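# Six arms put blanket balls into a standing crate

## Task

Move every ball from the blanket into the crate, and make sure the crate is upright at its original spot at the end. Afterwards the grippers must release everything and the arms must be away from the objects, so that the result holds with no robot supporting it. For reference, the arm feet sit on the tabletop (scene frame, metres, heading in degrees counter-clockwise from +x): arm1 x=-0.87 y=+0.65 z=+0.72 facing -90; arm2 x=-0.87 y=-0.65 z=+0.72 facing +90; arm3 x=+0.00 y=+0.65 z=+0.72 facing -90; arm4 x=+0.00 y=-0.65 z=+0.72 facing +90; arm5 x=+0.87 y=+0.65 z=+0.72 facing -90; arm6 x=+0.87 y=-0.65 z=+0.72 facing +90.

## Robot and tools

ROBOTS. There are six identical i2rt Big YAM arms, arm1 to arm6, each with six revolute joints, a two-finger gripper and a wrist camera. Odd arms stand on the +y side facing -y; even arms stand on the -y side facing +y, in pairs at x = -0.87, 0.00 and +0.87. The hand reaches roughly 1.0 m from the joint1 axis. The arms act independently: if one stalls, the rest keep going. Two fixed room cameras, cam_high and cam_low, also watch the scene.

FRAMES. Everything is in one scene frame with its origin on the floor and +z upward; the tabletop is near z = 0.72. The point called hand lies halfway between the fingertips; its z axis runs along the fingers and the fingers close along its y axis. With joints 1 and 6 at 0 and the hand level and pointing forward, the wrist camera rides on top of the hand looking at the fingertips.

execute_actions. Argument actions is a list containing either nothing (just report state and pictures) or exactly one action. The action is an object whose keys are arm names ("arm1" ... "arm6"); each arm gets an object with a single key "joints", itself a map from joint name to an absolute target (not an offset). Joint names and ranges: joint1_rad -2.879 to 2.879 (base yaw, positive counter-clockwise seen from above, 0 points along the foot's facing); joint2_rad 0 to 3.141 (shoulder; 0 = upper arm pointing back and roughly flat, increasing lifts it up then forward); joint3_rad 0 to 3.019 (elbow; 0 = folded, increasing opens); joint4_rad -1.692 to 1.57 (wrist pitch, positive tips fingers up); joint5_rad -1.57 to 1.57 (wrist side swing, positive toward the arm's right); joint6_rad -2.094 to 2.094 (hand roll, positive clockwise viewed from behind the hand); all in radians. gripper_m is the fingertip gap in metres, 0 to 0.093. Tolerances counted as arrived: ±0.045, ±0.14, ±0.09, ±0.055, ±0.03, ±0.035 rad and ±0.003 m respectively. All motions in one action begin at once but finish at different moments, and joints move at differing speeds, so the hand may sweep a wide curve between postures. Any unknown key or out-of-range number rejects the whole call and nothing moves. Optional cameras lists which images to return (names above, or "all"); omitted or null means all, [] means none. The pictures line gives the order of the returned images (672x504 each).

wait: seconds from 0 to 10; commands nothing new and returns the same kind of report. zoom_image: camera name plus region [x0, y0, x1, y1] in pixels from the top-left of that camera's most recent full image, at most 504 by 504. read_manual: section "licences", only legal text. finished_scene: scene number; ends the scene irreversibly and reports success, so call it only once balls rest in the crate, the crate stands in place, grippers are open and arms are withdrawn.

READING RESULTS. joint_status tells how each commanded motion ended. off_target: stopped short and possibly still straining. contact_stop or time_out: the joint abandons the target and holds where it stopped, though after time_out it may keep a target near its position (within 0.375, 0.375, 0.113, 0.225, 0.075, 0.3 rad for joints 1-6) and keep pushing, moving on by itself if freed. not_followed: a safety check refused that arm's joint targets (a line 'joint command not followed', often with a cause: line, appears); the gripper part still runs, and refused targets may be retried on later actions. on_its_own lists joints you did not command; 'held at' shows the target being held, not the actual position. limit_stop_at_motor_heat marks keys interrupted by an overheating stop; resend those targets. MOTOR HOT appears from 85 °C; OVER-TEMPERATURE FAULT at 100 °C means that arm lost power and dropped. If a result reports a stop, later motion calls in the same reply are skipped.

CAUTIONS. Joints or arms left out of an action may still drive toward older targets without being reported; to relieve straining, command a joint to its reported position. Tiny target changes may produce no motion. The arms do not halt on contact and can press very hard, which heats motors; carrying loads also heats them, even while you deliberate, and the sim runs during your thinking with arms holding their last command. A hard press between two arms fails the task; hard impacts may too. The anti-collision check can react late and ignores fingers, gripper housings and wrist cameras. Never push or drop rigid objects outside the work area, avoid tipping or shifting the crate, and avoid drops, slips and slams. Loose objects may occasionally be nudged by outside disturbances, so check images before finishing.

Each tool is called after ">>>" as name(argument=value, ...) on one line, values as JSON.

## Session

>>> execute_actions(actions=[])

Scene clock: 0.00 s.
arm1.joint_positions: joint1_rad=+0.004 joint2_rad=+0.455 joint3_rad=+1.471 joint4_rad=-1.545 joint5_rad=+0.017 joint6_rad=+0.014 gripper_m=+0.094
arm1.joint_status: not commanded
arm1.hand: x=-0.8723 y=+0.5251 z=+1.3142 quat_wxyz=(-0.351, -0.618, -0.609, +0.354) (m; scene frame)
arm2.joint_positions: joint1_rad=-0.003 joint2_rad=+0.439 joint3_rad=+1.451 joint4_rad=-1.547 joint5_rad=-0.015 joint6_rad=-0.014 gripper_m=+0.094
arm2.joint_status: not commanded
arm2.hand: x=-0.8653 y=-0.5327 z=+1.3357 quat_wxyz=(-0.354, +0.610, -0.616, -0.351) (m; scene frame)
arm3.joint_positions: joint1_rad=+0.006 joint2_rad=+0.432 joint3_rad=+1.478 joint4_rad=-1.548 joint5_rad=+0.016 joint6_rad=+0.007 gripper_m=+0.095
arm3.joint_status: not commanded
arm3.hand: x=-0.0017 y=+0.5372 z=+1.3479 quat_wxyz=(-0.358, -0.611, -0.606, +0.363) (m; scene frame)
arm4.joint_positions: joint1_rad=-0.011 joint2_rad=+0.424 joint3_rad=+1.458 joint4_rad=-1.549 joint5_rad=-0.008 joint6_rad=+0.014 gripper_m=+0.094
arm4.joint_status: not commanded
arm4.hand: x=+0.0086 y=-0.5301 z=+1.3397 quat_wxyz=(-0.355, +0.593, -0.632, -0.350) (m; scene frame)
arm5.joint_positions: joint1_rad=+0.017 joint2_rad=+0.426 joint3_rad=+1.454 joint4_rad=-1.542 joint5_rad=-0.014 joint6_rad=-0.008 gripper_m=+0.094
arm5.joint_status: not commanded
arm5.hand: x=+0.8698 y=+0.5332 z=+1.2857 quat_wxyz=(-0.355, -0.613, -0.608, +0.358) (m; scene frame)
arm6.joint_positions: joint1_rad=-0.014 joint2_rad=+0.448 joint3_rad=+1.462 joint4_rad=-1.524 joint5_rad=-0.001 joint6_rad=+0.011 gripper_m=+0.094
arm6.joint_status: not commanded
arm6.hand: x=+0.8812 y=-0.5265 z=+1.3725 quat_wxyz=(-0.357, +0.595, -0.623, -0.361) (m; scene frame)
pictures: arm1_cam_wrist, arm2_cam_wrist, arm3_cam_wrist, arm4_cam_wrist, arm5_cam_wrist, arm6_cam_wrist, cam_high, cam_low
Images, in order (width x height): arm1_cam_wrist 672x504, arm2_cam_wrist 672x504, arm3_cam_wrist 672x504, arm4_cam_wrist 672x504, arm5_cam_wrist 672x504, arm6_cam_wrist 672x504, cam_high 672x504, cam_low 672x504.

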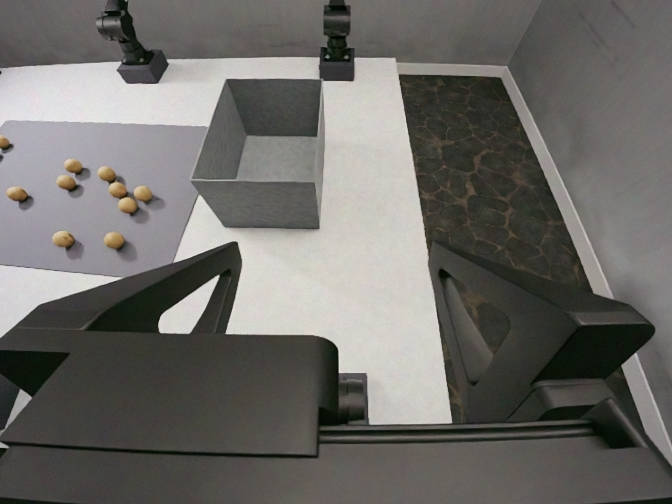

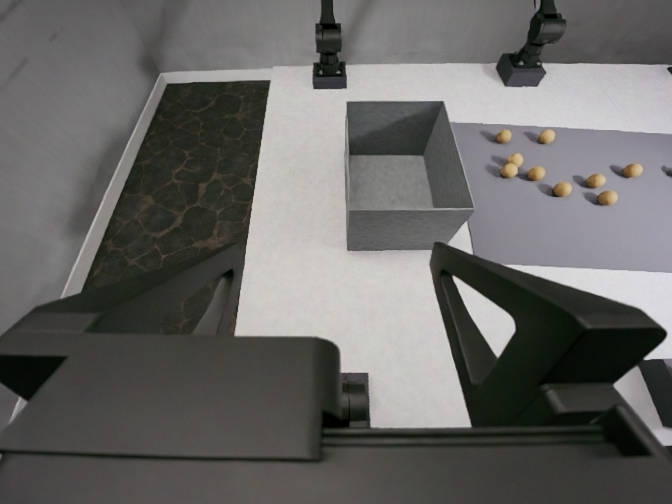

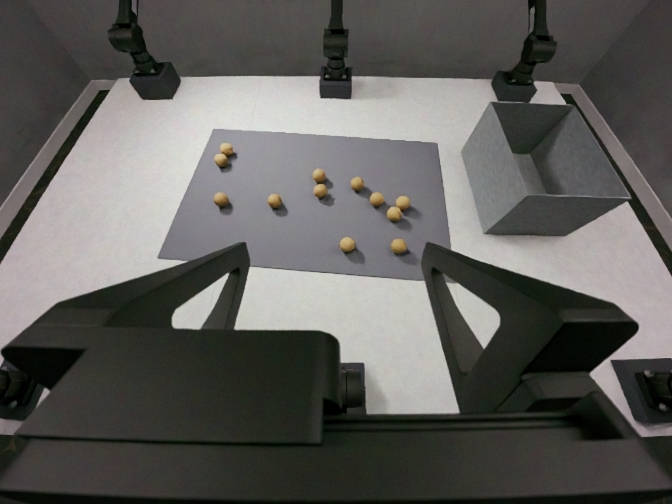

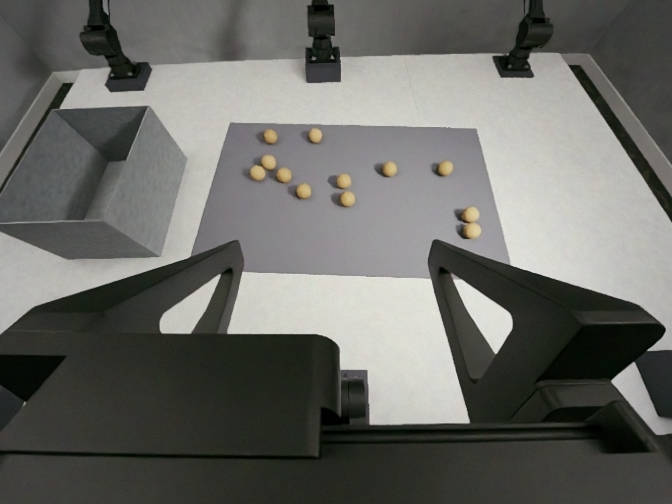

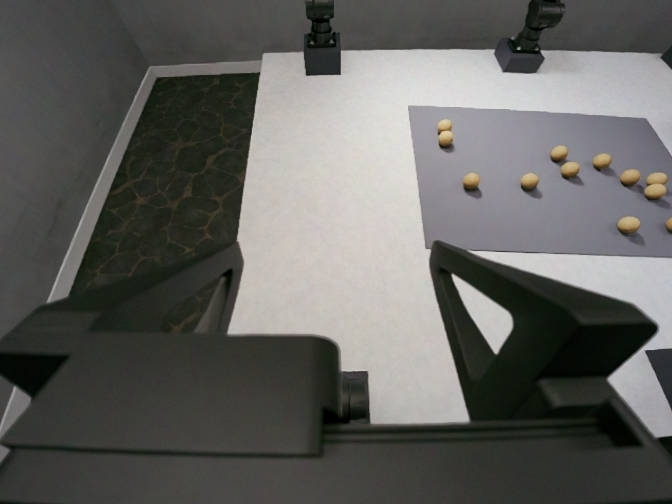

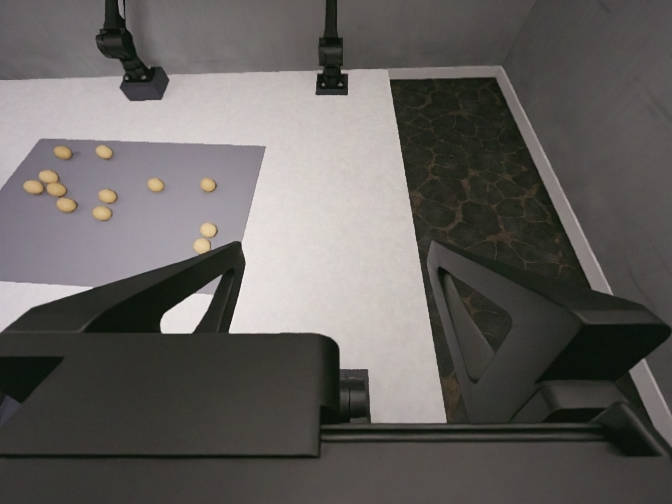

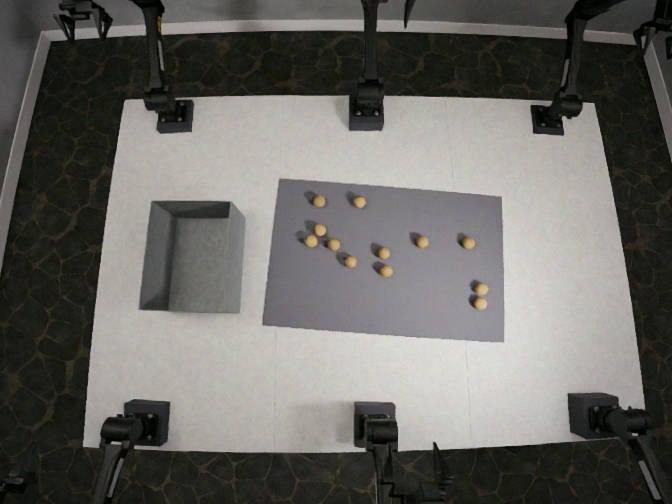

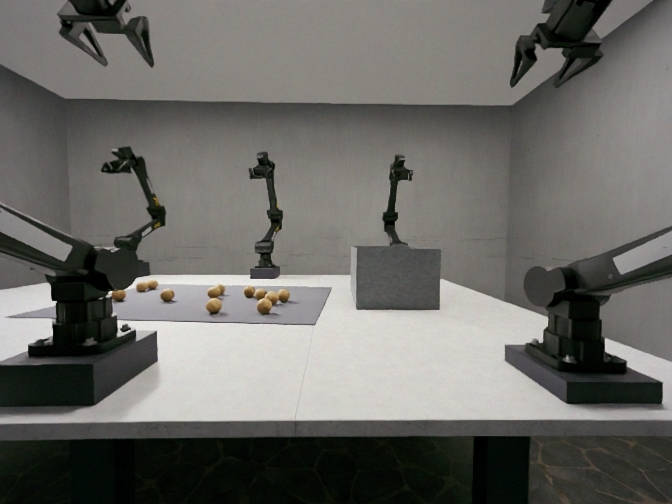

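>>> zoom_image(camera="cam_high", region=[120,160,520,360])

Region (120, 160, 520, 360) of cam_high's 672x504 image, scaled by 1.260, with more detail than that image has.

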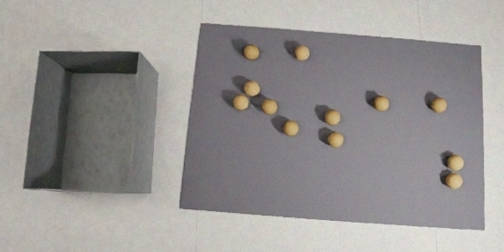

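>>> zoom_image(camera="cam_high", region=[100,180,280,340])

Region (100, 180, 280, 340) of cam_high's 672x504 image, scaled by 2.800, with more detail than that image has.

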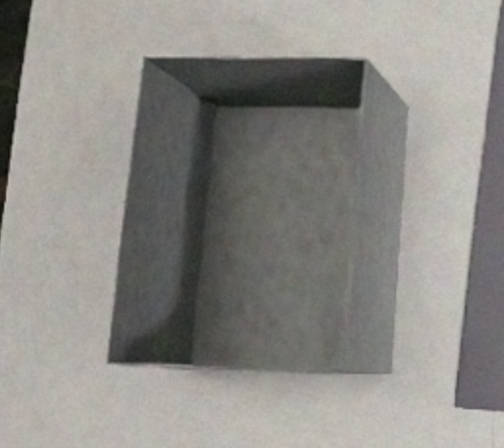

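>>> execute_actions(actions=[{"arm3":{"joints":{"joint1_rad":-0.482,"joint2_rad":1.685,"joint3_rad":1.2,"joint4_rad":-1.055}},"arm4":{"joints":{"joint1_rad":-0.737,"joint2_rad":2.07,"joint3_rad":1.81,"joint4_rad":-1.265,"joint6_rad":-0.78}}}], cameras=["arm3_cam_wrist","arm4_cam_wrist","cam_high"])

Scene clock: 4.80 s.
arm1.joint_positions: joint1_rad=+0.004 joint2_rad=+0.455 joint3_rad=+1.471 joint4_rad=-1.545 joint5_rad=+0.017 joint6_rad=+0.014 gripper_m=+0.094
arm1.joint_status: not commanded
arm1.hand: x=-0.8723 y=+0.5251 z=+1.3142 quat_wxyz=(-0.351, -0.618, -0.609, +0.354) (m; scene frame)
arm2.joint_positions: joint1_rad=-0.003 joint2_rad=+0.439 joint3_rad=+1.451 joint4_rad=-1.547 joint5_rad=-0.015 joint6_rad=-0.014 gripper_m=+0.094
arm2.joint_status: not commanded
arm2.hand: x=-0.8653 y=-0.5327 z=+1.3357 quat_wxyz=(-0.354, +0.610, -0.616, -0.351) (m; scene frame)
arm3.joint_positions: joint1_rad=-0.479 joint2_rad=+1.689 joint3_rad=+1.200 joint4_rad=-1.071 joint5_rad=+0.016 joint6_rad=+0.007 gripper_m=+0.095
arm3.joint_status: all done
arm3.hand: x=-0.2203 y=+0.2307 z=+0.8589 quat_wxyz=(+0.004, -0.856, -0.517, +0.009) (m; scene frame)
arm4.joint_positions: joint1_rad=-0.740 joint2_rad=+2.048 joint3_rad=+1.791 joint4_rad=-1.269 joint5_rad=-0.008 joint6_rad=-0.770 gripper_m=+0.094
arm4.joint_status: all done
arm4.hand: x=+0.4481 y=-0.1962 z=+0.8709 quat_wxyz=(-0.016, +0.703, -0.711, -0.003) (m; scene frame)
arm5.joint_positions: joint1_rad=+0.017 joint2_rad=+0.426 joint3_rad=+1.454 joint4_rad=-1.542 joint5_rad=-0.014 joint6_rad=-0.008 gripper_m=+0.094
arm5.joint_status: not commanded
arm5.hand: x=+0.8698 y=+0.5332 z=+1.2857 quat_wxyz=(-0.355, -0.613, -0.608, +0.358) (m; scene frame)
arm6.joint_positions: joint1_rad=-0.014 joint2_rad=+0.448 joint3_rad=+1.462 joint4_rad=-1.524 joint5_rad=-0.001 joint6_rad=+0.011 gripper_m=+0.094
arm6.joint_status: not commanded
arm6.hand: x=+0.8812 y=-0.5265 z=+1.3725 quat_wxyz=(-0.357, +0.595, -0.623, -0.361) (m; scene frame)
pictures: arm3_cam_wrist, arm4_cam_wrist, cam_high
Images, in order (width x height): arm3_cam_wrist 672x504, arm4_cam_wrist 672x504, cam_high 672x504.

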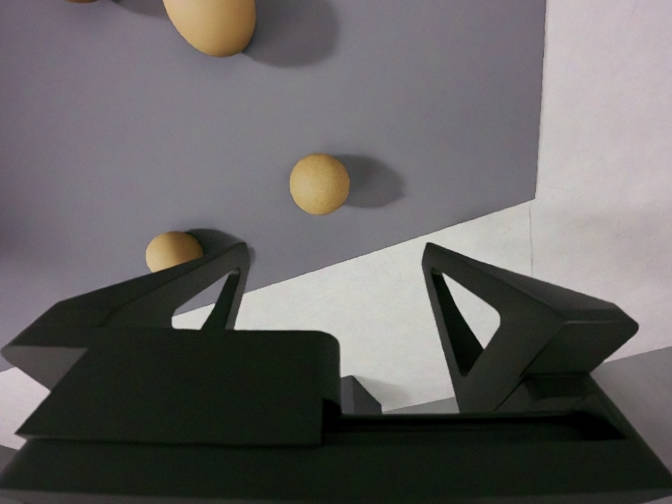

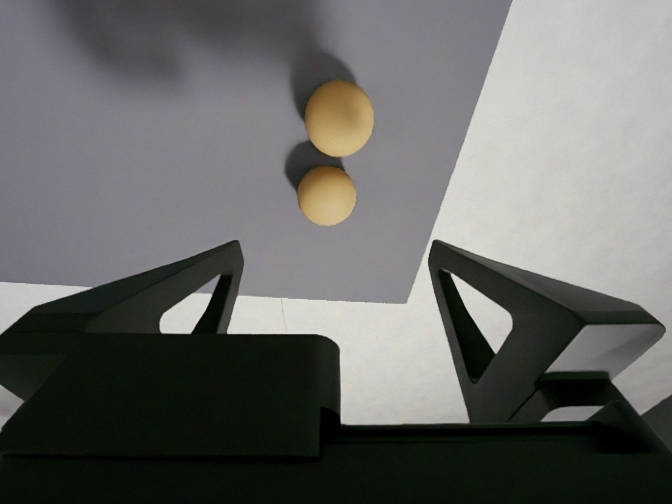

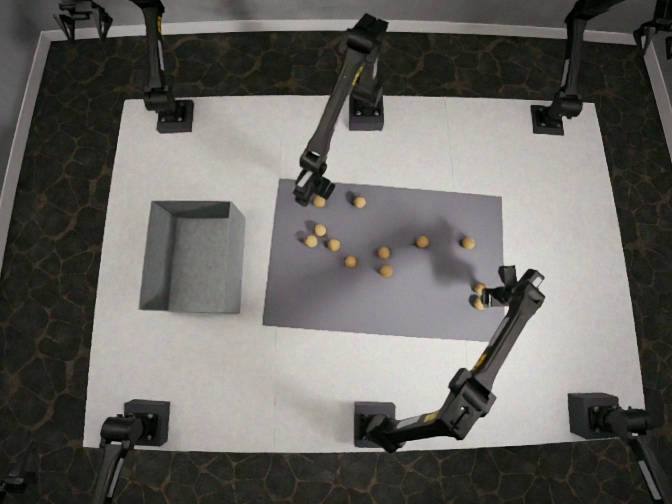

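>>> execute_actions(actions=[{"arm3":{"joints":{"joint1_rad":-0.455,"joint2_rad":1.86,"joint3_rad":1.09,"joint4_rad":-0.778}},"arm4":{"joints":{"joint1_rad":-0.75,"joint2_rad":2.2,"joint3_rad":1.67,"joint4_rad":-1.035}}}], cameras=["arm3_cam_wrist","arm4_cam_wrist"])

Scene clock: 6.73 s.
arm1.joint_positions: joint1_rad=+0.004 joint2_rad=+0.455 joint3_rad=+1.471 joint4_rad=-1.545 joint5_rad=+0.017 joint6_rad=+0.014 gripper_m=+0.094
arm1.joint_status: not commanded
arm1.hand: x=-0.8723 y=+0.5251 z=+1.3142 quat_wxyz=(-0.351, -0.618, -0.609, +0.354) (m; scene frame)
arm2.joint_positions: joint1_rad=-0.003 joint2_rad=+0.439 joint3_rad=+1.451 joint4_rad=-1.547 joint5_rad=-0.015 joint6_rad=-0.014 gripper_m=+0.094
arm2.joint_status: not commanded
arm2.hand: x=-0.8653 y=-0.5327 z=+1.3357 quat_wxyz=(-0.354, +0.610, -0.616, -0.351) (m; scene frame)
arm3.joint_positions: joint1_rad=-0.465 joint2_rad=+1.859 joint3_rad=+1.086 joint4_rad=-0.796 joint5_rad=+0.015 joint6_rad=+0.007 gripper_m=+0.095
arm3.joint_status: all done
arm3.hand: x=-0.2121 y=+0.2321 z=+0.7472 quat_wxyz=(+0.006, -0.852, -0.523, +0.006) (m; scene frame)
arm4.joint_positions: joint1_rad=-0.740 joint2_rad=+2.180 joint3_rad=+1.670 joint4_rad=-1.052 joint5_rad=-0.005 joint6_rad=-0.772 gripper_m=+0.094
arm4.joint_status: all done
arm4.hand: x=+0.4431 y=-0.2029 z=+0.7479 quat_wxyz=(+0.001, +0.704, -0.710, -0.001) (m; scene frame)
arm5.joint_positions: joint1_rad=+0.017 joint2_rad=+0.426 joint3_rad=+1.454 joint4_rad=-1.542 joint5_rad=-0.014 joint6_rad=-0.008 gripper_m=+0.094
arm5.joint_status: not commanded
arm5.hand: x=+0.8698 y=+0.5332 z=+1.2857 quat_wxyz=(-0.355, -0.613, -0.608, +0.358) (m; scene frame)
arm6.joint_positions: joint1_rad=-0.014 joint2_rad=+0.448 joint3_rad=+1.462 joint4_rad=-1.524 joint5_rad=-0.001 joint6_rad=+0.011 gripper_m=+0.094
arm6.joint_status: not commanded
arm6.hand: x=+0.8812 y=-0.5265 z=+1.3725 quat_wxyz=(-0.357, +0.595, -0.623, -0.361) (m; scene frame)
pictures: arm3_cam_wrist, arm4_cam_wrist
Images, in order (width x height): arm3_cam_wrist 672x504, arm4_cam_wrist 672x504.

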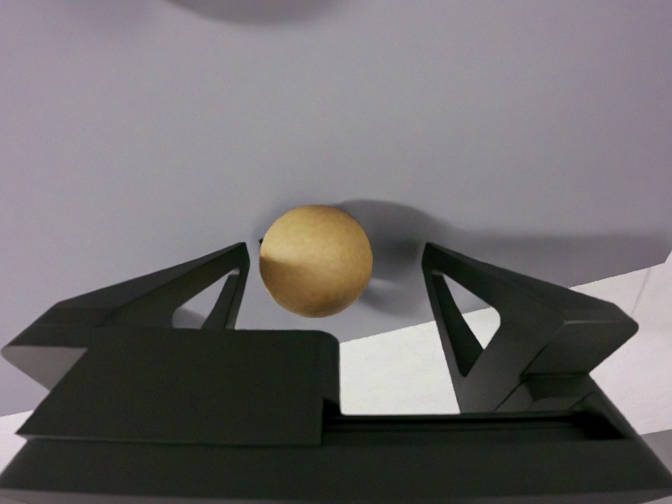

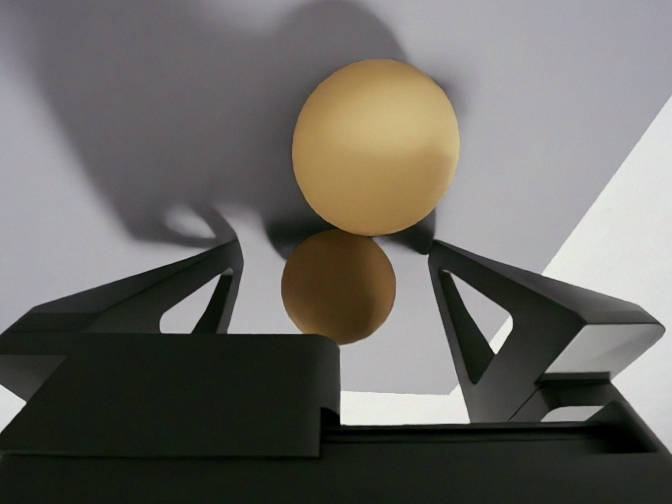

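>>> execute_actions(actions=[{"arm3":{"joints":{"joint2_rad":1.88}},"arm4":{"joints":{"joint2_rad":2.225}}}], cameras=[])

>>> execute_actions(actions=[{"arm3":{"joints":{"gripper_m":0.02}},"arm4":{"joints":{"gripper_m":0.02}}}], cameras=["arm3_cam_wrist","arm4_cam_wrist"])

Scene clock: 7.90 s.
arm1.joint_positions: joint1_rad=+0.004 joint2_rad=+0.455 joint3_rad=+1.471 joint4_rad=-1.545 joint5_rad=+0.017 joint6_rad=+0.014 gripper_m=+0.094
arm1.joint_status: not commanded
arm1.hand: x=-0.8723 y=+0.5251 z=+1.3142 quat_wxyz=(-0.351, -0.618, -0.609, +0.354) (m; scene frame)
arm2.joint_positions: joint1_rad=-0.003 joint2_rad=+0.439 joint3_rad=+1.451 joint4_rad=-1.547 joint5_rad=-0.015 joint6_rad=-0.014 gripper_m=+0.094
arm2.joint_status: not commanded
arm2.hand: x=-0.8653 y=-0.5327 z=+1.3357 quat_wxyz=(-0.354, +0.610, -0.616, -0.351) (m; scene frame)
arm3.joint_positions: joint1_rad=-0.465 joint2_rad=+1.862 joint3_rad=+1.086 joint4_rad=-0.796 joint5_rad=+0.015 joint6_rad=+0.007 gripper_m=+0.095
arm3.joint_status: all done
arm3.hand: x=-0.2119 y=+0.2325 z=+0.7460 quat_wxyz=(+0.007, -0.852, -0.523, +0.005) (m; scene frame)
arm4.joint_positions: joint1_rad=-0.740 joint2_rad=+2.185 joint3_rad=+1.670 joint4_rad=-1.052 joint5_rad=-0.005 joint6_rad=-0.772 gripper_m=+0.094
arm4.joint_status: all done
arm4.hand: x=+0.4425 y=-0.2035 z=+0.7449 quat_wxyz=(+0.004, +0.704, -0.710, -0.001) (m; scene frame)
arm5.joint_positions: joint1_rad=+0.017 joint2_rad=+0.426 joint3_rad=+1.454 joint4_rad=-1.542 joint5_rad=-0.014 joint6_rad=-0.008 gripper_m=+0.094
arm5.joint_status: not commanded
arm5.hand: x=+0.8698 y=+0.5332 z=+1.2857 quat_wxyz=(-0.355, -0.613, -0.608, +0.358) (m; scene frame)
arm6.joint_positions: joint1_rad=-0.014 joint2_rad=+0.448 joint3_rad=+1.462 joint4_rad=-1.524 joint5_rad=-0.001 joint6_rad=+0.011 gripper_m=+0.094
arm6.joint_status: not commanded
arm6.hand: x=+0.8812 y=-0.5265 z=+1.3725 quat_wxyz=(-0.357, +0.595, -0.623, -0.361) (m; scene frame)
pictures: none
No camera images: the call's "cameras" was empty. Leave "cameras" out to get every camera's image.

Scene clock: 8.57 s.
arm1.joint_positions: joint1_rad=+0.004 joint2_rad=+0.455 joint3_rad=+1.471 joint4_rad=-1.545 joint5_rad=+0.017 joint6_rad=+0.014 gripper_m=+0.094
arm1.joint_status: not commanded
arm1.hand: x=-0.8723 y=+0.5251 z=+1.3142 quat_wxyz=(-0.351, -0.618, -0.609, +0.354) (m; scene frame)
arm2.joint_positions: joint1_rad=-0.003 joint2_rad=+0.439 joint3_rad=+1.451 joint4_rad=-1.547 joint5_rad=-0.015 joint6_rad=-0.014 gripper_m=+0.094
arm2.joint_status: not commanded
arm2.hand: x=-0.8653 y=-0.5327 z=+1.3357 quat_wxyz=(-0.354, +0.610, -0.616, -0.351) (m; scene frame)
arm3.joint_positions: joint1_rad=-0.465 joint2_rad=+1.862 joint3_rad=+1.086 joint4_rad=-0.796 joint5_rad=+0.016 joint6_rad=+0.007 gripper_m=+0.047
arm3.joint_status: gripper_m off_target (ended at +0.047, target +0.020)
arm3.hand: x=-0.2120 y=+0.2325 z=+0.7460 quat_wxyz=(+0.007, -0.852, -0.523, +0.005) (m; scene frame)
arm4.joint_positions: joint1_rad=-0.740 joint2_rad=+2.185 joint3_rad=+1.670 joint4_rad=-1.052 joint5_rad=-0.005 joint6_rad=-0.773 gripper_m=+0.045
arm4.joint_status: gripper_m off_target (ended at +0.045, target +0.020)
arm4.hand: x=+0.4425 y=-0.2035 z=+0.7449 quat_wxyz=(+0.004, +0.704, -0.710, -0.001) (m; scene frame)
arm5.joint_positions: joint1_rad=+0.017 joint2_rad=+0.426 joint3_rad=+1.454 joint4_rad=-1.542 joint5_rad=-0.014 joint6_rad=-0.008 gripper_m=+0.094
arm5.joint_status: not commanded
arm5.hand: x=+0.8698 y=+0.5332 z=+1.2857 quat_wxyz=(-0.355, -0.613, -0.608, +0.358) (m; scene frame)
arm6.joint_positions: joint1_rad=-0.014 joint2_rad=+0.448 joint3_rad=+1.462 joint4_rad=-1.524 joint5_rad=-0.001 joint6_rad=+0.011 gripper_m=+0.094
arm6.joint_status: not commanded
arm6.hand: x=+0.8812 y=-0.5265 z=+1.3725 quat_wxyz=(-0.357, +0.595, -0.623, -0.361) (m; scene frame)
pictures: arm3_cam_wrist, arm4_cam_wrist
Images, in order (width x height): arm3_cam_wrist 672x504, arm4_cam_wrist 672x504.

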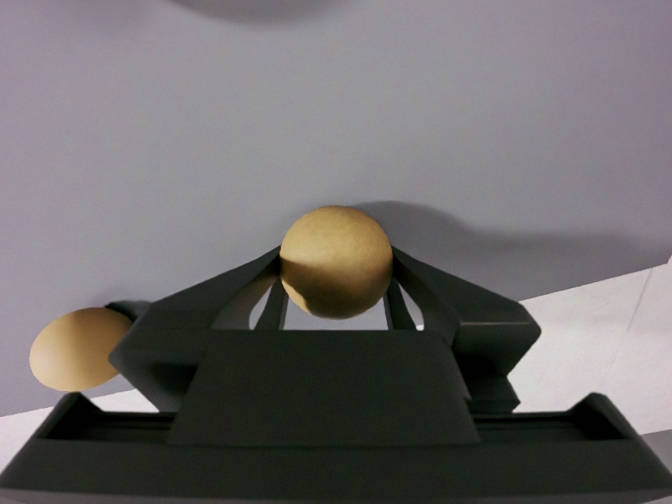

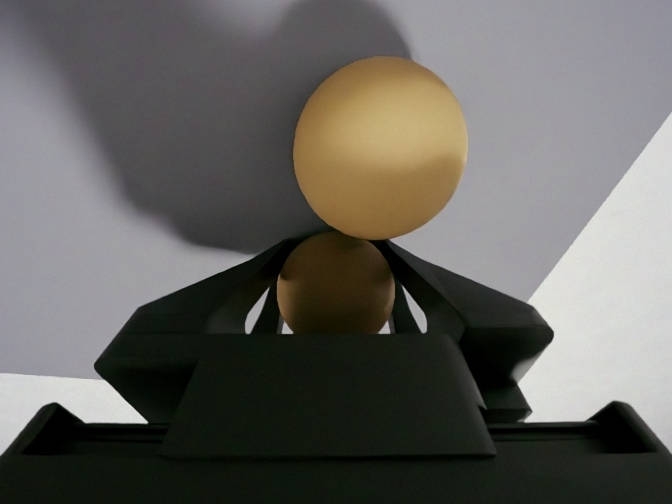

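>>> execute_actions(actions=[{"arm3":{"joints":{"joint2_rad":1.45,"joint3_rad":1.45,"joint4_rad":-1.5}},"arm4":{"joints":{"joint2_rad":1.5,"joint3_rad":1.5,"joint4_rad":-1.5,"joint6_rad":0}}}], cameras=["arm3_cam_wrist","arm4_cam_wrist"])

>>> execute_actions(actions=[{"arm3":{"joints":{"joint1_rad":-0.82,"joint2_rad":2.27,"joint3_rad":2.7,"joint4_rad":-1.1}},"arm4":{"joints":{"joint1_rad":0.3}}}], cameras=["cam_high"])

Scene clock: 10.97 s.
arm1.joint_positions: joint1_rad=+0.004 joint2_rad=+0.455 joint3_rad=+1.471 joint4_rad=-1.545 joint5_rad=+0.017 joint6_rad=+0.014 gripper_m=+0.094
arm1.joint_status: not commanded
arm1.hand: x=-0.8723 y=+0.5251 z=+1.3142 quat_wxyz=(-0.351, -0.618, -0.609, +0.354) (m; scene frame)
arm2.joint_positions: joint1_rad=-0.003 joint2_rad=+0.439 joint3_rad=+1.451 joint4_rad=-1.547 joint5_rad=-0.015 joint6_rad=-0.014 gripper_m=+0.094
arm2.joint_status: not commanded
arm2.hand: x=-0.8653 y=-0.5327 z=+1.3357 quat_wxyz=(-0.354, +0.610, -0.616, -0.351) (m; scene frame)
arm3.joint_positions: joint1_rad=-0.465 joint2_rad=+1.458 joint3_rad=+1.451 joint4_rad=-1.483 joint5_rad=+0.016 joint6_rad=+0.007 gripper_m=+0.047
arm3.joint_status: all done
arm3.hand: x=-0.2028 y=+0.2504 z=+1.0521 quat_wxyz=(-0.015, -0.852, -0.522, +0.039) (m; scene frame)
arm4.joint_positions: joint1_rad=-0.740 joint2_rad=+1.482 joint3_rad=+1.486 joint4_rad=-1.485 joint5_rad=-0.005 joint6_rad=-0.010 gripper_m=+0.045
arm4.joint_status: all done
arm4.hand: x=+0.3252 y=-0.3204 z=+1.0506 quat_wxyz=(-0.035, +0.389, -0.920, -0.016) (m; scene frame)
arm5.joint_positions: joint1_rad=+0.017 joint2_rad=+0.426 joint3_rad=+1.454 joint4_rad=-1.542 joint5_rad=-0.014 joint6_rad=-0.008 gripper_m=+0.094
arm5.joint_status: not commanded
arm5.hand: x=+0.8698 y=+0.5332 z=+1.2857 quat_wxyz=(-0.355, -0.613, -0.608, +0.358) (m; scene frame)
arm6.joint_positions: joint1_rad=-0.014 joint2_rad=+0.448 joint3_rad=+1.462 joint4_rad=-1.524 joint5_rad=-0.001 joint6_rad=+0.011 gripper_m=+0.094
arm6.joint_status: not commanded
arm6.hand: x=+0.8812 y=-0.5265 z=+1.3725 quat_wxyz=(-0.357, +0.595, -0.623, -0.361) (m; scene frame)
pictures: arm3_cam_wrist, arm4_cam_wrist
Images, in order (width x height): arm3_cam_wrist 672x504, arm4_cam_wrist 672x504.

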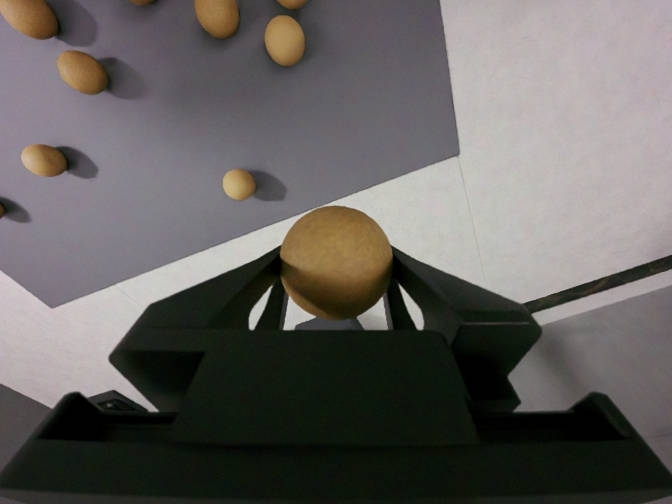

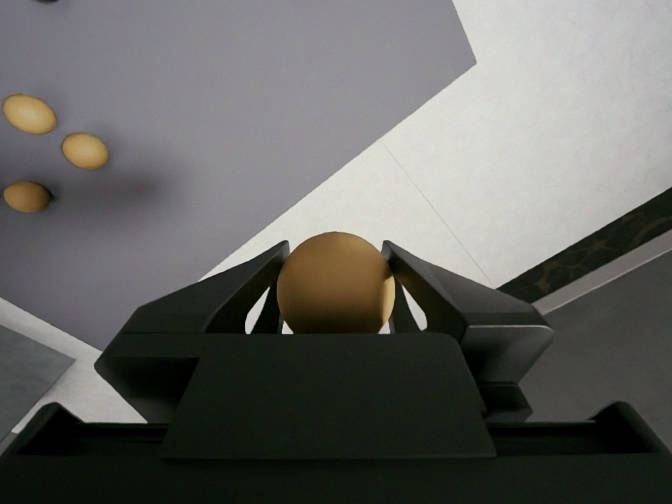

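Scene clock: 13.03 s.
arm1.joint_positions: joint1_rad=+0.004 joint2_rad=+0.455 joint3_rad=+1.471 joint4_rad=-1.545 joint5_rad=+0.017 joint6_rad=+0.014 gripper_m=+0.094
arm1.joint_status: not commanded
arm1.hand: x=-0.8723 y=+0.5251 z=+1.3142 quat_wxyz=(-0.351, -0.618, -0.609, +0.354) (m; scene frame)
arm2.joint_positions: joint1_rad=-0.003 joint2_rad=+0.439 joint3_rad=+1.451 joint4_rad=-1.547 joint5_rad=-0.015 joint6_rad=-0.014 gripper_m=+0.094
arm2.joint_status: not commanded
arm2.hand: x=-0.8653 y=-0.5327 z=+1.3357 quat_wxyz=(-0.354, +0.610, -0.616, -0.351) (m; scene frame)
arm3.joint_positions: joint1_rad=-0.824 joint2_rad=+2.251 joint3_rad=+2.666 joint4_rad=-1.121 joint5_rad=+0.017 joint6_rad=+0.007 gripper_m=+0.047
arm3.joint_status: all done
arm3.hand: x=-0.6247 y=+0.0750 z=+1.1623 quat_wxyz=(-0.147, -0.847, -0.325, +0.393) (m; scene frame)
arm4.joint_positions: joint1_rad=+0.302 joint2_rad=+1.483 joint3_rad=+1.486 joint4_rad=-1.485 joint5_rad=-0.007 joint6_rad=-0.008 gripper_m=+0.045
arm4.joint_status: all done
arm4.hand: x=-0.1177 y=-0.2029 z=+1.0516 quat_wxyz=(-0.018, +0.795, -0.606, -0.036) (m; scene frame)
arm5.joint_positions: joint1_rad=+0.017 joint2_rad=+0.426 joint3_rad=+1.454 joint4_rad=-1.542 joint5_rad=-0.014 joint6_rad=-0.008 gripper_m=+0.094
arm5.joint_status: not commanded
arm5.hand: x=+0.8698 y=+0.5332 z=+1.2857 quat_wxyz=(-0.355, -0.613, -0.608, +0.358) (m; scene frame)
arm6.joint_positions: joint1_rad=-0.014 joint2_rad=+0.448 joint3_rad=+1.462 joint4_rad=-1.524 joint5_rad=-0.001 joint6_rad=+0.011 gripper_m=+0.094
arm6.joint_status: not commanded
arm6.hand: x=+0.8812 y=-0.5265 z=+1.3725 quat_wxyz=(-0.357, +0.595, -0.623, -0.361) (m; scene frame)
pictures: cam_high
Images, in order (width x height): cam_high 672x504.

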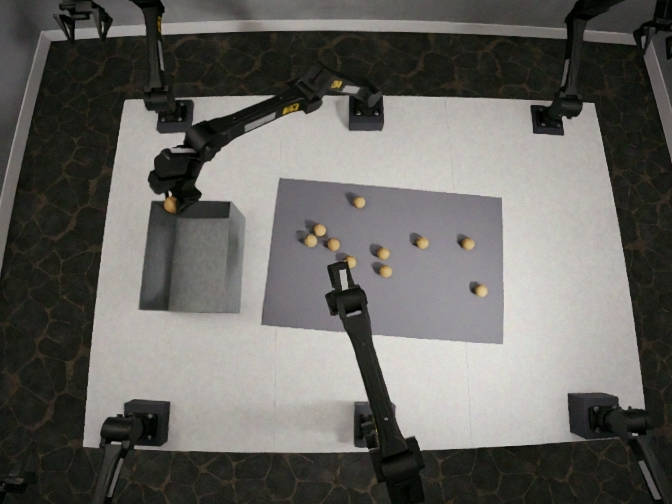

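>>> execute_actions(actions=[{"arm3":{"joints":{"joint2_rad":2.63,"joint3_rad":2.74,"joint4_rad":-1.05}},"arm4":{"joints":{"joint1_rad":0.9}}}], cameras=["arm3_cam_wrist"])

>>> execute_actions(actions=[{"arm3":{"joints":{"gripper_m":0.065}}}], cameras=[])

>>> execute_actions(actions=[{"arm3":{"joints":{"joint2_rad":2.3}}}], cameras=[])

>>> execute_actions(actions=[{"arm3":{"joints":{"joint2_rad":1.45,"joint3_rad":1.45,"joint4_rad":-1.5,"gripper_m":0.094}}}], cameras=["cam_high"])

Scene clock: 16.00 s.
arm1.joint_positions: joint1_rad=+0.004 joint2_rad=+0.455 joint3_rad=+1.471 joint4_rad=-1.545 joint5_rad=+0.017 joint6_rad=+0.014 gripper_m=+0.094
arm1.joint_status: not commanded
arm1.hand: x=-0.8723 y=+0.5251 z=+1.3142 quat_wxyz=(-0.351, -0.618, -0.609, +0.354) (m; scene frame)
arm2.joint_positions: joint1_rad=-0.003 joint2_rad=+0.439 joint3_rad=+1.451 joint4_rad=-1.547 joint5_rad=-0.015 joint6_rad=-0.014 gripper_m=+0.094
arm2.joint_status: not commanded
arm2.hand: x=-0.8653 y=-0.5327 z=+1.3357 quat_wxyz=(-0.354, +0.610, -0.616, -0.351) (m; scene frame)
arm3.joint_positions: joint1_rad=-0.824 joint2_rad=+2.612 joint3_rad=+2.709 joint4_rad=-1.063 joint5_rad=+0.017 joint6_rad=+0.007 gripper_m=+0.047
arm3.joint_status: all done
arm3.hand: x=-0.6641 y=+0.0386 z=+0.8842 quat_wxyz=(-0.102, -0.891, -0.343, +0.281) (m; scene frame)
arm4.joint_positions: joint1_rad=+0.907 joint2_rad=+1.483 joint3_rad=+1.486 joint4_rad=-1.485 joint5_rad=-0.008 joint6_rad=-0.008 gripper_m=+0.045
arm4.joint_status: all done
arm4.hand: x=-0.3493 y=-0.3499 z=+1.0546 quat_wxyz=(-0.006, +0.939, -0.341, -0.044) (m; scene frame)
arm5.joint_positions: joint1_rad=+0.017 joint2_rad=+0.426 joint3_rad=+1.454 joint4_rad=-1.542 joint5_rad=-0.014 joint6_rad=-0.008 gripper_m=+0.094
arm5.joint_status: not commanded
arm5.hand: x=+0.8698 y=+0.5332 z=+1.2857 quat_wxyz=(-0.355, -0.613, -0.608, +0.358) (m; scene frame)
arm6.joint_positions: joint1_rad=-0.014 joint2_rad=+0.448 joint3_rad=+1.462 joint4_rad=-1.524 joint5_rad=-0.001 joint6_rad=+0.011 gripper_m=+0.094
arm6.joint_status: not commanded
arm6.hand: x=+0.8812 y=-0.5265 z=+1.3725 quat_wxyz=(-0.357, +0.595, -0.623, -0.361) (m; scene frame)
pictures: arm3_cam_wrist
Images, in order (width x height): arm3_cam_wrist 672x504.

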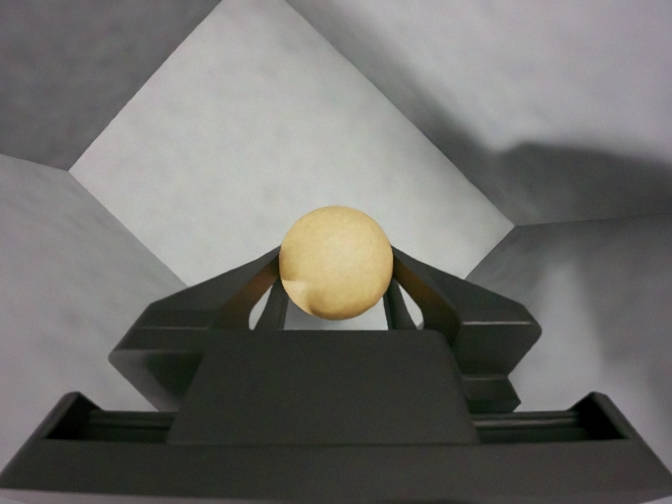

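Scene clock: 16.60 s.
arm1.joint_positions: joint1_rad=+0.004 joint2_rad=+0.455 joint3_rad=+1.471 joint4_rad=-1.545 joint5_rad=+0.017 joint6_rad=+0.014 gripper_m=+0.094
arm1.joint_status: not commanded
arm1.hand: x=-0.8723 y=+0.5251 z=+1.3142 quat_wxyz=(-0.351, -0.618, -0.609, +0.354) (m; scene frame)
arm2.joint_positions: joint1_rad=-0.003 joint2_rad=+0.439 joint3_rad=+1.451 joint4_rad=-1.547 joint5_rad=-0.015 joint6_rad=-0.014 gripper_m=+0.094
arm2.joint_status: not commanded
arm2.hand: x=-0.8653 y=-0.5327 z=+1.3357 quat_wxyz=(-0.354, +0.610, -0.616, -0.351) (m; scene frame)
arm3.joint_positions: joint1_rad=-0.824 joint2_rad=+2.612 joint3_rad=+2.709 joint4_rad=-1.063 joint5_rad=+0.017 joint6_rad=+0.007 gripper_m=+0.065
arm3.joint_status: all done
arm3.hand: x=-0.6641 y=+0.0386 z=+0.8842 quat_wxyz=(-0.102, -0.891, -0.343, +0.281) (m; scene frame)
arm4.joint_positions: joint1_rad=+0.907 joint2_rad=+1.483 joint3_rad=+1.486 joint4_rad=-1.485 joint5_rad=-0.008 joint6_rad=-0.008 gripper_m=+0.045
arm4.joint_status: not commanded
arm4.hand: x=-0.3493 y=-0.3499 z=+1.0546 quat_wxyz=(-0.006, +0.939, -0.341, -0.044) (m; scene frame)
arm5.joint_positions: joint1_rad=+0.017 joint2_rad=+0.426 joint3_rad=+1.454 joint4_rad=-1.542 joint5_rad=-0.014 joint6_rad=-0.008 gripper_m=+0.094
arm5.joint_status: not commanded
arm5.hand: x=+0.8698 y=+0.5332 z=+1.2857 quat_wxyz=(-0.355, -0.613, -0.608, +0.358) (m; scene frame)
arm6.joint_positions: joint1_rad=-0.014 joint2_rad=+0.448 joint3_rad=+1.462 joint4_rad=-1.524 joint5_rad=-0.001 joint6_rad=+0.011 gripper_m=+0.094
arm6.joint_status: not commanded
arm6.hand: x=+0.8812 y=-0.5265 z=+1.3725 quat_wxyz=(-0.357, +0.595, -0.623, -0.361) (m; scene frame)
pictures: none
No camera images: the call's "cameras" was empty. Leave "cameras" out to get every camera's image.

Scene clock: 18.40 s.
arm1.joint_positions: joint1_rad=+0.004 joint2_rad=+0.455 joint3_rad=+1.471 joint4_rad=-1.545 joint5_rad=+0.017 joint6_rad=+0.014 gripper_m=+0.094
arm1.joint_status: not commanded
arm1.hand: x=-0.8723 y=+0.5251 z=+1.3142 quat_wxyz=(-0.351, -0.618, -0.609, +0.354) (m; scene frame)
arm2.joint_positions: joint1_rad=-0.003 joint2_rad=+0.439 joint3_rad=+1.451 joint4_rad=-1.547 joint5_rad=-0.015 joint6_rad=-0.014 gripper_m=+0.094
arm2.joint_status: not commanded
arm2.hand: x=-0.8653 y=-0.5327 z=+1.3357 quat_wxyz=(-0.354, +0.610, -0.616, -0.351) (m; scene frame)
arm3.joint_positions: joint1_rad=-0.824 joint2_rad=+2.306 joint3_rad=+2.734 joint4_rad=-1.062 joint5_rad=+0.017 joint6_rad=+0.007 gripper_m=+0.065
arm3.joint_status: all done
arm3.hand: x=-0.6410 y=+0.0599 z=+1.1651 quat_wxyz=(-0.160, -0.833, -0.319, +0.424) (m; scene frame)
arm4.joint_positions: joint1_rad=+0.907 joint2_rad=+1.483 joint3_rad=+1.486 joint4_rad=-1.485 joint5_rad=-0.008 joint6_rad=-0.008 gripper_m=+0.045
arm4.joint_status: not commanded
arm4.hand: x=-0.3493 y=-0.3499 z=+1.0546 quat_wxyz=(-0.006, +0.939, -0.341, -0.044) (m; scene frame)
arm5.joint_positions: joint1_rad=+0.017 joint2_rad=+0.426 joint3_rad=+1.454 joint4_rad=-1.542 joint5_rad=-0.014 joint6_rad=-0.008 gripper_m=+0.094
arm5.joint_status: not commanded
arm5.hand: x=+0.8698 y=+0.5332 z=+1.2857 quat_wxyz=(-0.355, -0.613, -0.608, +0.358) (m; scene frame)
arm6.joint_positions: joint1_rad=-0.014 joint2_rad=+0.448 joint3_rad=+1.462 joint4_rad=-1.524 joint5_rad=-0.001 joint6_rad=+0.011 gripper_m=+0.094
arm6.joint_status: not commanded
arm6.hand: x=+0.8812 y=-0.5265 z=+1.3725 quat_wxyz=(-0.357, +0.595, -0.623, -0.361) (m; scene frame)
pictures: none
No camera images: the call's "cameras" was empty. Leave "cameras" out to get every camera's image.

Scene clock: 20.33 s.
arm1.joint_positions: joint1_rad=+0.004 joint2_rad=+0.455 joint3_rad=+1.471 joint4_rad=-1.545 joint5_rad=+0.017 joint6_rad=+0.014 gripper_m=+0.094
arm1.joint_status: not commanded
arm1.hand: x=-0.8723 y=+0.5251 z=+1.3142 quat_wxyz=(-0.351, -0.618, -0.609, +0.354) (m; scene frame)
arm2.joint_positions: joint1_rad=-0.003 joint2_rad=+0.439 joint3_rad=+1.451 joint4_rad=-1.547 joint5_rad=-0.015 joint6_rad=-0.014 gripper_m=+0.094
arm2.joint_status: not commanded
arm2.hand: x=-0.8653 y=-0.5327 z=+1.3357 quat_wxyz=(-0.354, +0.610, -0.616, -0.351) (m; scene frame)
arm3.joint_positions: joint1_rad=-0.824 joint2_rad=+1.453 joint3_rad=+1.441 joint4_rad=-1.485 joint5_rad=+0.017 joint6_rad=+0.007 gripper_m=+0.094
arm3.joint_status: all done
arm3.hand: x=-0.3281 y=+0.3503 z=+1.0504 quat_wxyz=(-0.006, -0.932, -0.361, +0.039) (m; scene frame)
arm4.joint_positions: joint1_rad=+0.907 joint2_rad=+1.483 joint3_rad=+1.486 joint4_rad=-1.485 joint5_rad=-0.008 joint6_rad=-0.008 gripper_m=+0.045
arm4.joint_status: not commanded
arm4.hand: x=-0.3493 y=-0.3499 z=+1.0546 quat_wxyz=(-0.006, +0.939, -0.341, -0.044) (m; scene frame)
arm5.joint_positions: joint1_rad=+0.017 joint2_rad=+0.426 joint3_rad=+1.454 joint4_rad=-1.542 joint5_rad=-0.014 joint6_rad=-0.008 gripper_m=+0.094
arm5.joint_status: not commanded
arm5.hand: x=+0.8698 y=+0.5332 z=+1.2857 quat_wxyz=(-0.355, -0.613, -0.608, +0.358) (m; scene frame)
arm6.joint_positions: joint1_rad=-0.014 joint2_rad=+0.448 joint3_rad=+1.462 joint4_rad=-1.524 joint5_rad=-0.001 joint6_rad=+0.011 gripper_m=+0.094
arm6.joint_status: not commanded
arm6.hand: x=+0.8812 y=-0.5265 z=+1.3725 quat_wxyz=(-0.357, +0.595, -0.623, -0.361) (m; scene frame)
pictures: cam_high
Images, in order (width x height): cam_high 672x504.

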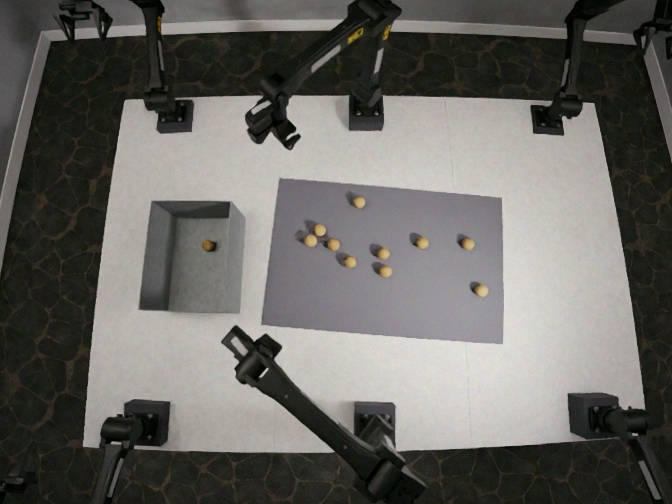

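>>> execute_actions(actions=[{"arm3":{"joints":{"joint1_rad":0.606}},"arm4":{"joints":{"joint2_rad":2.25,"joint3_rad":2.6,"joint4_rad":-1.15}}}], cameras=[])

>>> execute_actions(actions=[{"arm3":{"joints":{"joint2_rad":2.35,"joint3_rad":2.29,"joint4_rad":-1.455}},"arm4":{"joints":{"joint2_rad":2.56,"joint3_rad":2.66,"joint4_rad":-1.12}}}], cameras=["arm3_cam_wrist","cam_high"])

Scene clock: 23.13 s.
arm1.joint_positions: joint1_rad=+0.004 joint2_rad=+0.455 joint3_rad=+1.471 joint4_rad=-1.545 joint5_rad=+0.017 joint6_rad=+0.014 gripper_m=+0.094
arm1.joint_status: not commanded
arm1.hand: x=-0.8723 y=+0.5251 z=+1.3142 quat_wxyz=(-0.351, -0.618, -0.609, +0.354) (m; scene frame)
arm2.joint_positions: joint1_rad=-0.003 joint2_rad=+0.439 joint3_rad=+1.451 joint4_rad=-1.547 joint5_rad=-0.015 joint6_rad=-0.014 gripper_m=+0.094
arm2.joint_status: not commanded
arm2.hand: x=-0.8653 y=-0.5327 z=+1.3357 quat_wxyz=(-0.354, +0.610, -0.616, -0.351) (m; scene frame)
arm3.joint_positions: joint1_rad=+0.607 joint2_rad=+1.453 joint3_rad=+1.441 joint4_rad=-1.485 joint5_rad=+0.015 joint6_rad=+0.007 gripper_m=+0.094
arm3.joint_status: all done
arm3.hand: x=+0.2521 y=+0.2835 z=+1.0498 quat_wxyz=(-0.029, -0.466, -0.884, +0.025) (m; scene frame)
arm4.joint_positions: joint1_rad=+0.907 joint2_rad=+2.240 joint3_rad=+2.562 joint4_rad=-1.167 joint5_rad=-0.008 joint6_rad=-0.008 gripper_m=+0.045
arm4.joint_status: all done
arm4.hand: x=-0.6351 y=-0.1061 z=+1.1059 quat_wxyz=(-0.114, +0.879, -0.320, -0.335) (m; scene frame)
arm5.joint_positions: joint1_rad=+0.017 joint2_rad=+0.426 joint3_rad=+1.454 joint4_rad=-1.542 joint5_rad=-0.014 joint6_rad=-0.008 gripper_m=+0.094
arm5.joint_status: not commanded
arm5.hand: x=+0.8698 y=+0.5332 z=+1.2857 quat_wxyz=(-0.355, -0.613, -0.608, +0.358) (m; scene frame)
arm6.joint_positions: joint1_rad=-0.014 joint2_rad=+0.448 joint3_rad=+1.462 joint4_rad=-1.524 joint5_rad=-0.001 joint6_rad=+0.011 gripper_m=+0.094
arm6.joint_status: not commanded
arm6.hand: x=+0.8812 y=-0.5265 z=+1.3725 quat_wxyz=(-0.357, +0.595, -0.623, -0.361) (m; scene frame)
pictures: none
No camera images: the call's "cameras" was empty. Leave "cameras" out to get every camera's image.

Scene clock: 24.97 s.
arm1.joint_positions: joint1_rad=+0.004 joint2_rad=+0.455 joint3_rad=+1.471 joint4_rad=-1.545 joint5_rad=+0.017 joint6_rad=+0.014 gripper_m=+0.094
arm1.joint_status: not commanded
arm1.hand: x=-0.8723 y=+0.5251 z=+1.3142 quat_wxyz=(-0.351, -0.618, -0.609, +0.354) (m; scene frame)
arm2.joint_positions: joint1_rad=-0.003 joint2_rad=+0.439 joint3_rad=+1.451 joint4_rad=-1.547 joint5_rad=-0.015 joint6_rad=-0.014 gripper_m=+0.094
arm2.joint_status: not commanded
arm2.hand: x=-0.8653 y=-0.5327 z=+1.3357 quat_wxyz=(-0.354, +0.610, -0.616, -0.351) (m; scene frame)
arm3.joint_positions: joint1_rad=+0.607 joint2_rad=+2.352 joint3_rad=+2.244 joint4_rad=-1.465 joint5_rad=+0.015 joint6_rad=+0.007 gripper_m=+0.094
arm3.joint_status: all done
arm3.hand: x=+0.4068 y=+0.0609 z=+0.8495 quat_wxyz=(+0.005, -0.466, -0.885, +0.007) (m; scene frame)
arm4.joint_positions: joint1_rad=+0.907 joint2_rad=+2.578 joint3_rad=+2.634 joint4_rad=-1.134 joint5_rad=-0.008 joint6_rad=-0.008 gripper_m=+0.045
arm4.joint_status: all done
arm4.hand: x=-0.6675 y=-0.0825 z=+0.8642 quat_wxyz=(-0.076, +0.911, -0.332, -0.231) (m; scene frame)
arm5.joint_positions: joint1_rad=+0.017 joint2_rad=+0.426 joint3_rad=+1.454 joint4_rad=-1.542 joint5_rad=-0.014 joint6_rad=-0.008 gripper_m=+0.094
arm5.joint_status: not commanded
arm5.hand: x=+0.8698 y=+0.5332 z=+1.2857 quat_wxyz=(-0.355, -0.613, -0.608, +0.358) (m; scene frame)
arm6.joint_positions: joint1_rad=-0.014 joint2_rad=+0.448 joint3_rad=+1.462 joint4_rad=-1.524 joint5_rad=-0.001 joint6_rad=+0.011 gripper_m=+0.094
arm6.joint_status: not commanded
arm6.hand: x=+0.8812 y=-0.5265 z=+1.3725 quat_wxyz=(-0.357, +0.595, -0.623, -0.361) (m; scene frame)
pictures: arm3_cam_wrist, cam_high
Images, in order (width x height): arm3_cam_wrist 672x504, cam_high 672x504.

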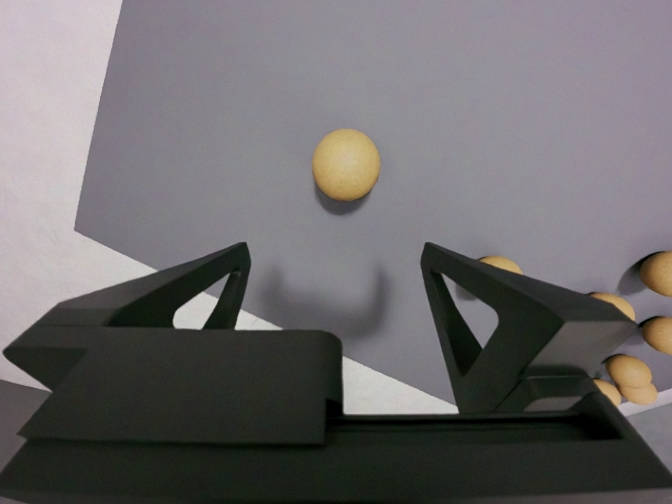

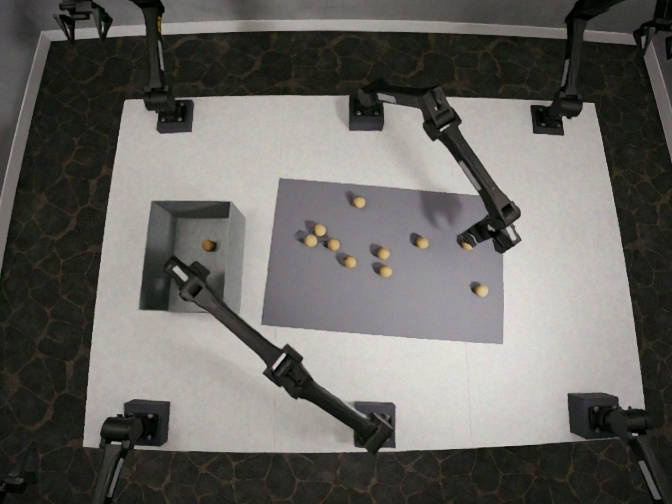

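>>> execute_actions(actions=[{"arm3":{"joints":{"joint1_rad":0.585,"joint2_rad":2.445,"joint3_rad":2.15,"joint4_rad":-1.252}},"arm4":{"joints":{"gripper_m":0.065}}}], cameras=["arm3_cam_wrist"])

Scene clock: 26.53 s.
arm1.joint_positions: joint1_rad=+0.004 joint2_rad=+0.455 joint3_rad=+1.471 joint4_rad=-1.545 joint5_rad=+0.017 joint6_rad=+0.014 gripper_m=+0.094
arm1.joint_status: not commanded
arm1.hand: x=-0.8723 y=+0.5251 z=+1.3142 quat_wxyz=(-0.351, -0.618, -0.609, +0.354) (m; scene frame)
arm2.joint_positions: joint1_rad=-0.003 joint2_rad=+0.439 joint3_rad=+1.451 joint4_rad=-1.547 joint5_rad=-0.015 joint6_rad=-0.014 gripper_m=+0.094
arm2.joint_status: not commanded
arm2.hand: x=-0.8653 y=-0.5327 z=+1.3357 quat_wxyz=(-0.354, +0.610, -0.616, -0.351) (m; scene frame)
arm3.joint_positions: joint1_rad=+0.594 joint2_rad=+2.435 joint3_rad=+2.150 joint4_rad=-1.269 joint5_rad=+0.016 joint6_rad=+0.007 gripper_m=+0.094
arm3.joint_status: all done
arm3.hand: x=+0.4039 y=+0.0486 z=+0.7560 quat_wxyz=(-0.003, -0.472, -0.882, +0.011) (m; scene frame)
arm4.joint_positions: joint1_rad=+0.907 joint2_rad=+2.578 joint3_rad=+2.634 joint4_rad=-1.134 joint5_rad=-0.008 joint6_rad=-0.008 gripper_m=+0.065
arm4.joint_status: all done
arm4.hand: x=-0.6675 y=-0.0825 z=+0.8642 quat_wxyz=(-0.076, +0.911, -0.332, -0.231) (m; scene frame)
arm5.joint_positions: joint1_rad=+0.017 joint2_rad=+0.426 joint3_rad=+1.454 joint4_rad=-1.542 joint5_rad=-0.014 joint6_rad=-0.008 gripper_m=+0.094
arm5.joint_status: not commanded
arm5.hand: x=+0.8698 y=+0.5332 z=+1.2857 quat_wxyz=(-0.355, -0.613, -0.608, +0.358) (m; scene frame)
arm6.joint_positions: joint1_rad=-0.014 joint2_rad=+0.448 joint3_rad=+1.462 joint4_rad=-1.524 joint5_rad=-0.001 joint6_rad=+0.011 gripper_m=+0.094
arm6.joint_status: not commanded
arm6.hand: x=+0.8812 y=-0.5265 z=+1.3725 quat_wxyz=(-0.357, +0.595, -0.623, -0.361) (m; scene frame)
pictures: arm3_cam_wrist
Images, in order (width x height): arm3_cam_wrist 672x504.

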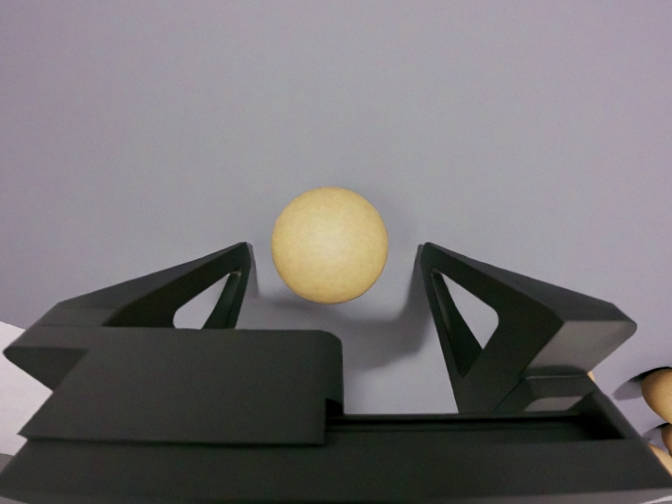

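>>> execute_actions(actions=[{"arm3":{"joints":{"joint2_rad":2.475}},"arm4":{"joints":{"joint2_rad":2.28}}}], cameras=["arm3_cam_wrist"])

Scene clock: 28.27 s.
arm1.joint_positions: joint1_rad=+0.004 joint2_rad=+0.455 joint3_rad=+1.471 joint4_rad=-1.545 joint5_rad=+0.017 joint6_rad=+0.014 gripper_m=+0.094
arm1.joint_status: not commanded
arm1.hand: x=-0.8723 y=+0.5251 z=+1.3142 quat_wxyz=(-0.351, -0.618, -0.609, +0.354) (m; scene frame)
arm2.joint_positions: joint1_rad=-0.003 joint2_rad=+0.439 joint3_rad=+1.451 joint4_rad=-1.547 joint5_rad=-0.015 joint6_rad=-0.014 gripper_m=+0.094
arm2.joint_status: not commanded
arm2.hand: x=-0.8653 y=-0.5327 z=+1.3357 quat_wxyz=(-0.354, +0.610, -0.616, -0.351) (m; scene frame)
arm3.joint_positions: joint1_rad=+0.594 joint2_rad=+2.446 joint3_rad=+2.150 joint4_rad=-1.268 joint5_rad=+0.016 joint6_rad=+0.007 gripper_m=+0.094
arm3.joint_status: all done
arm3.hand: x=+0.4029 y=+0.0500 z=+0.7482 quat_wxyz=(+0.001, -0.472, -0.882, +0.009) (m; scene frame)
arm4.joint_positions: joint1_rad=+0.907 joint2_rad=+2.252 joint3_rad=+2.656 joint4_rad=-1.134 joint5_rad=-0.008 joint6_rad=-0.008 gripper_m=+0.065
arm4.joint_status: all done
arm4.hand: x=-0.6440 y=-0.0978 z=+1.1522 quat_wxyz=(-0.133, +0.858, -0.313, -0.385) (m; scene frame)
arm5.joint_positions: joint1_rad=+0.017 joint2_rad=+0.426 joint3_rad=+1.454 joint4_rad=-1.542 joint5_rad=-0.014 joint6_rad=-0.008 gripper_m=+0.094
arm5.joint_status: not commanded
arm5.hand: x=+0.8698 y=+0.5332 z=+1.2857 quat_wxyz=(-0.355, -0.613, -0.608, +0.358) (m; scene frame)
arm6.joint_positions: joint1_rad=-0.014 joint2_rad=+0.448 joint3_rad=+1.462 joint4_rad=-1.524 joint5_rad=-0.001 joint6_rad=+0.011 gripper_m=+0.094
arm6.joint_status: not commanded
arm6.hand: x=+0.8812 y=-0.5265 z=+1.3725 quat_wxyz=(-0.357, +0.595, -0.623, -0.361) (m; scene frame)
pictures: arm3_cam_wrist
Images, in order (width x height): arm3_cam_wrist 672x504.

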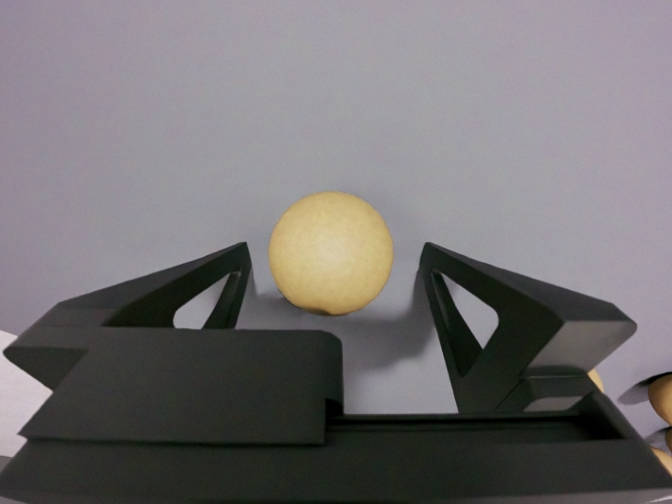

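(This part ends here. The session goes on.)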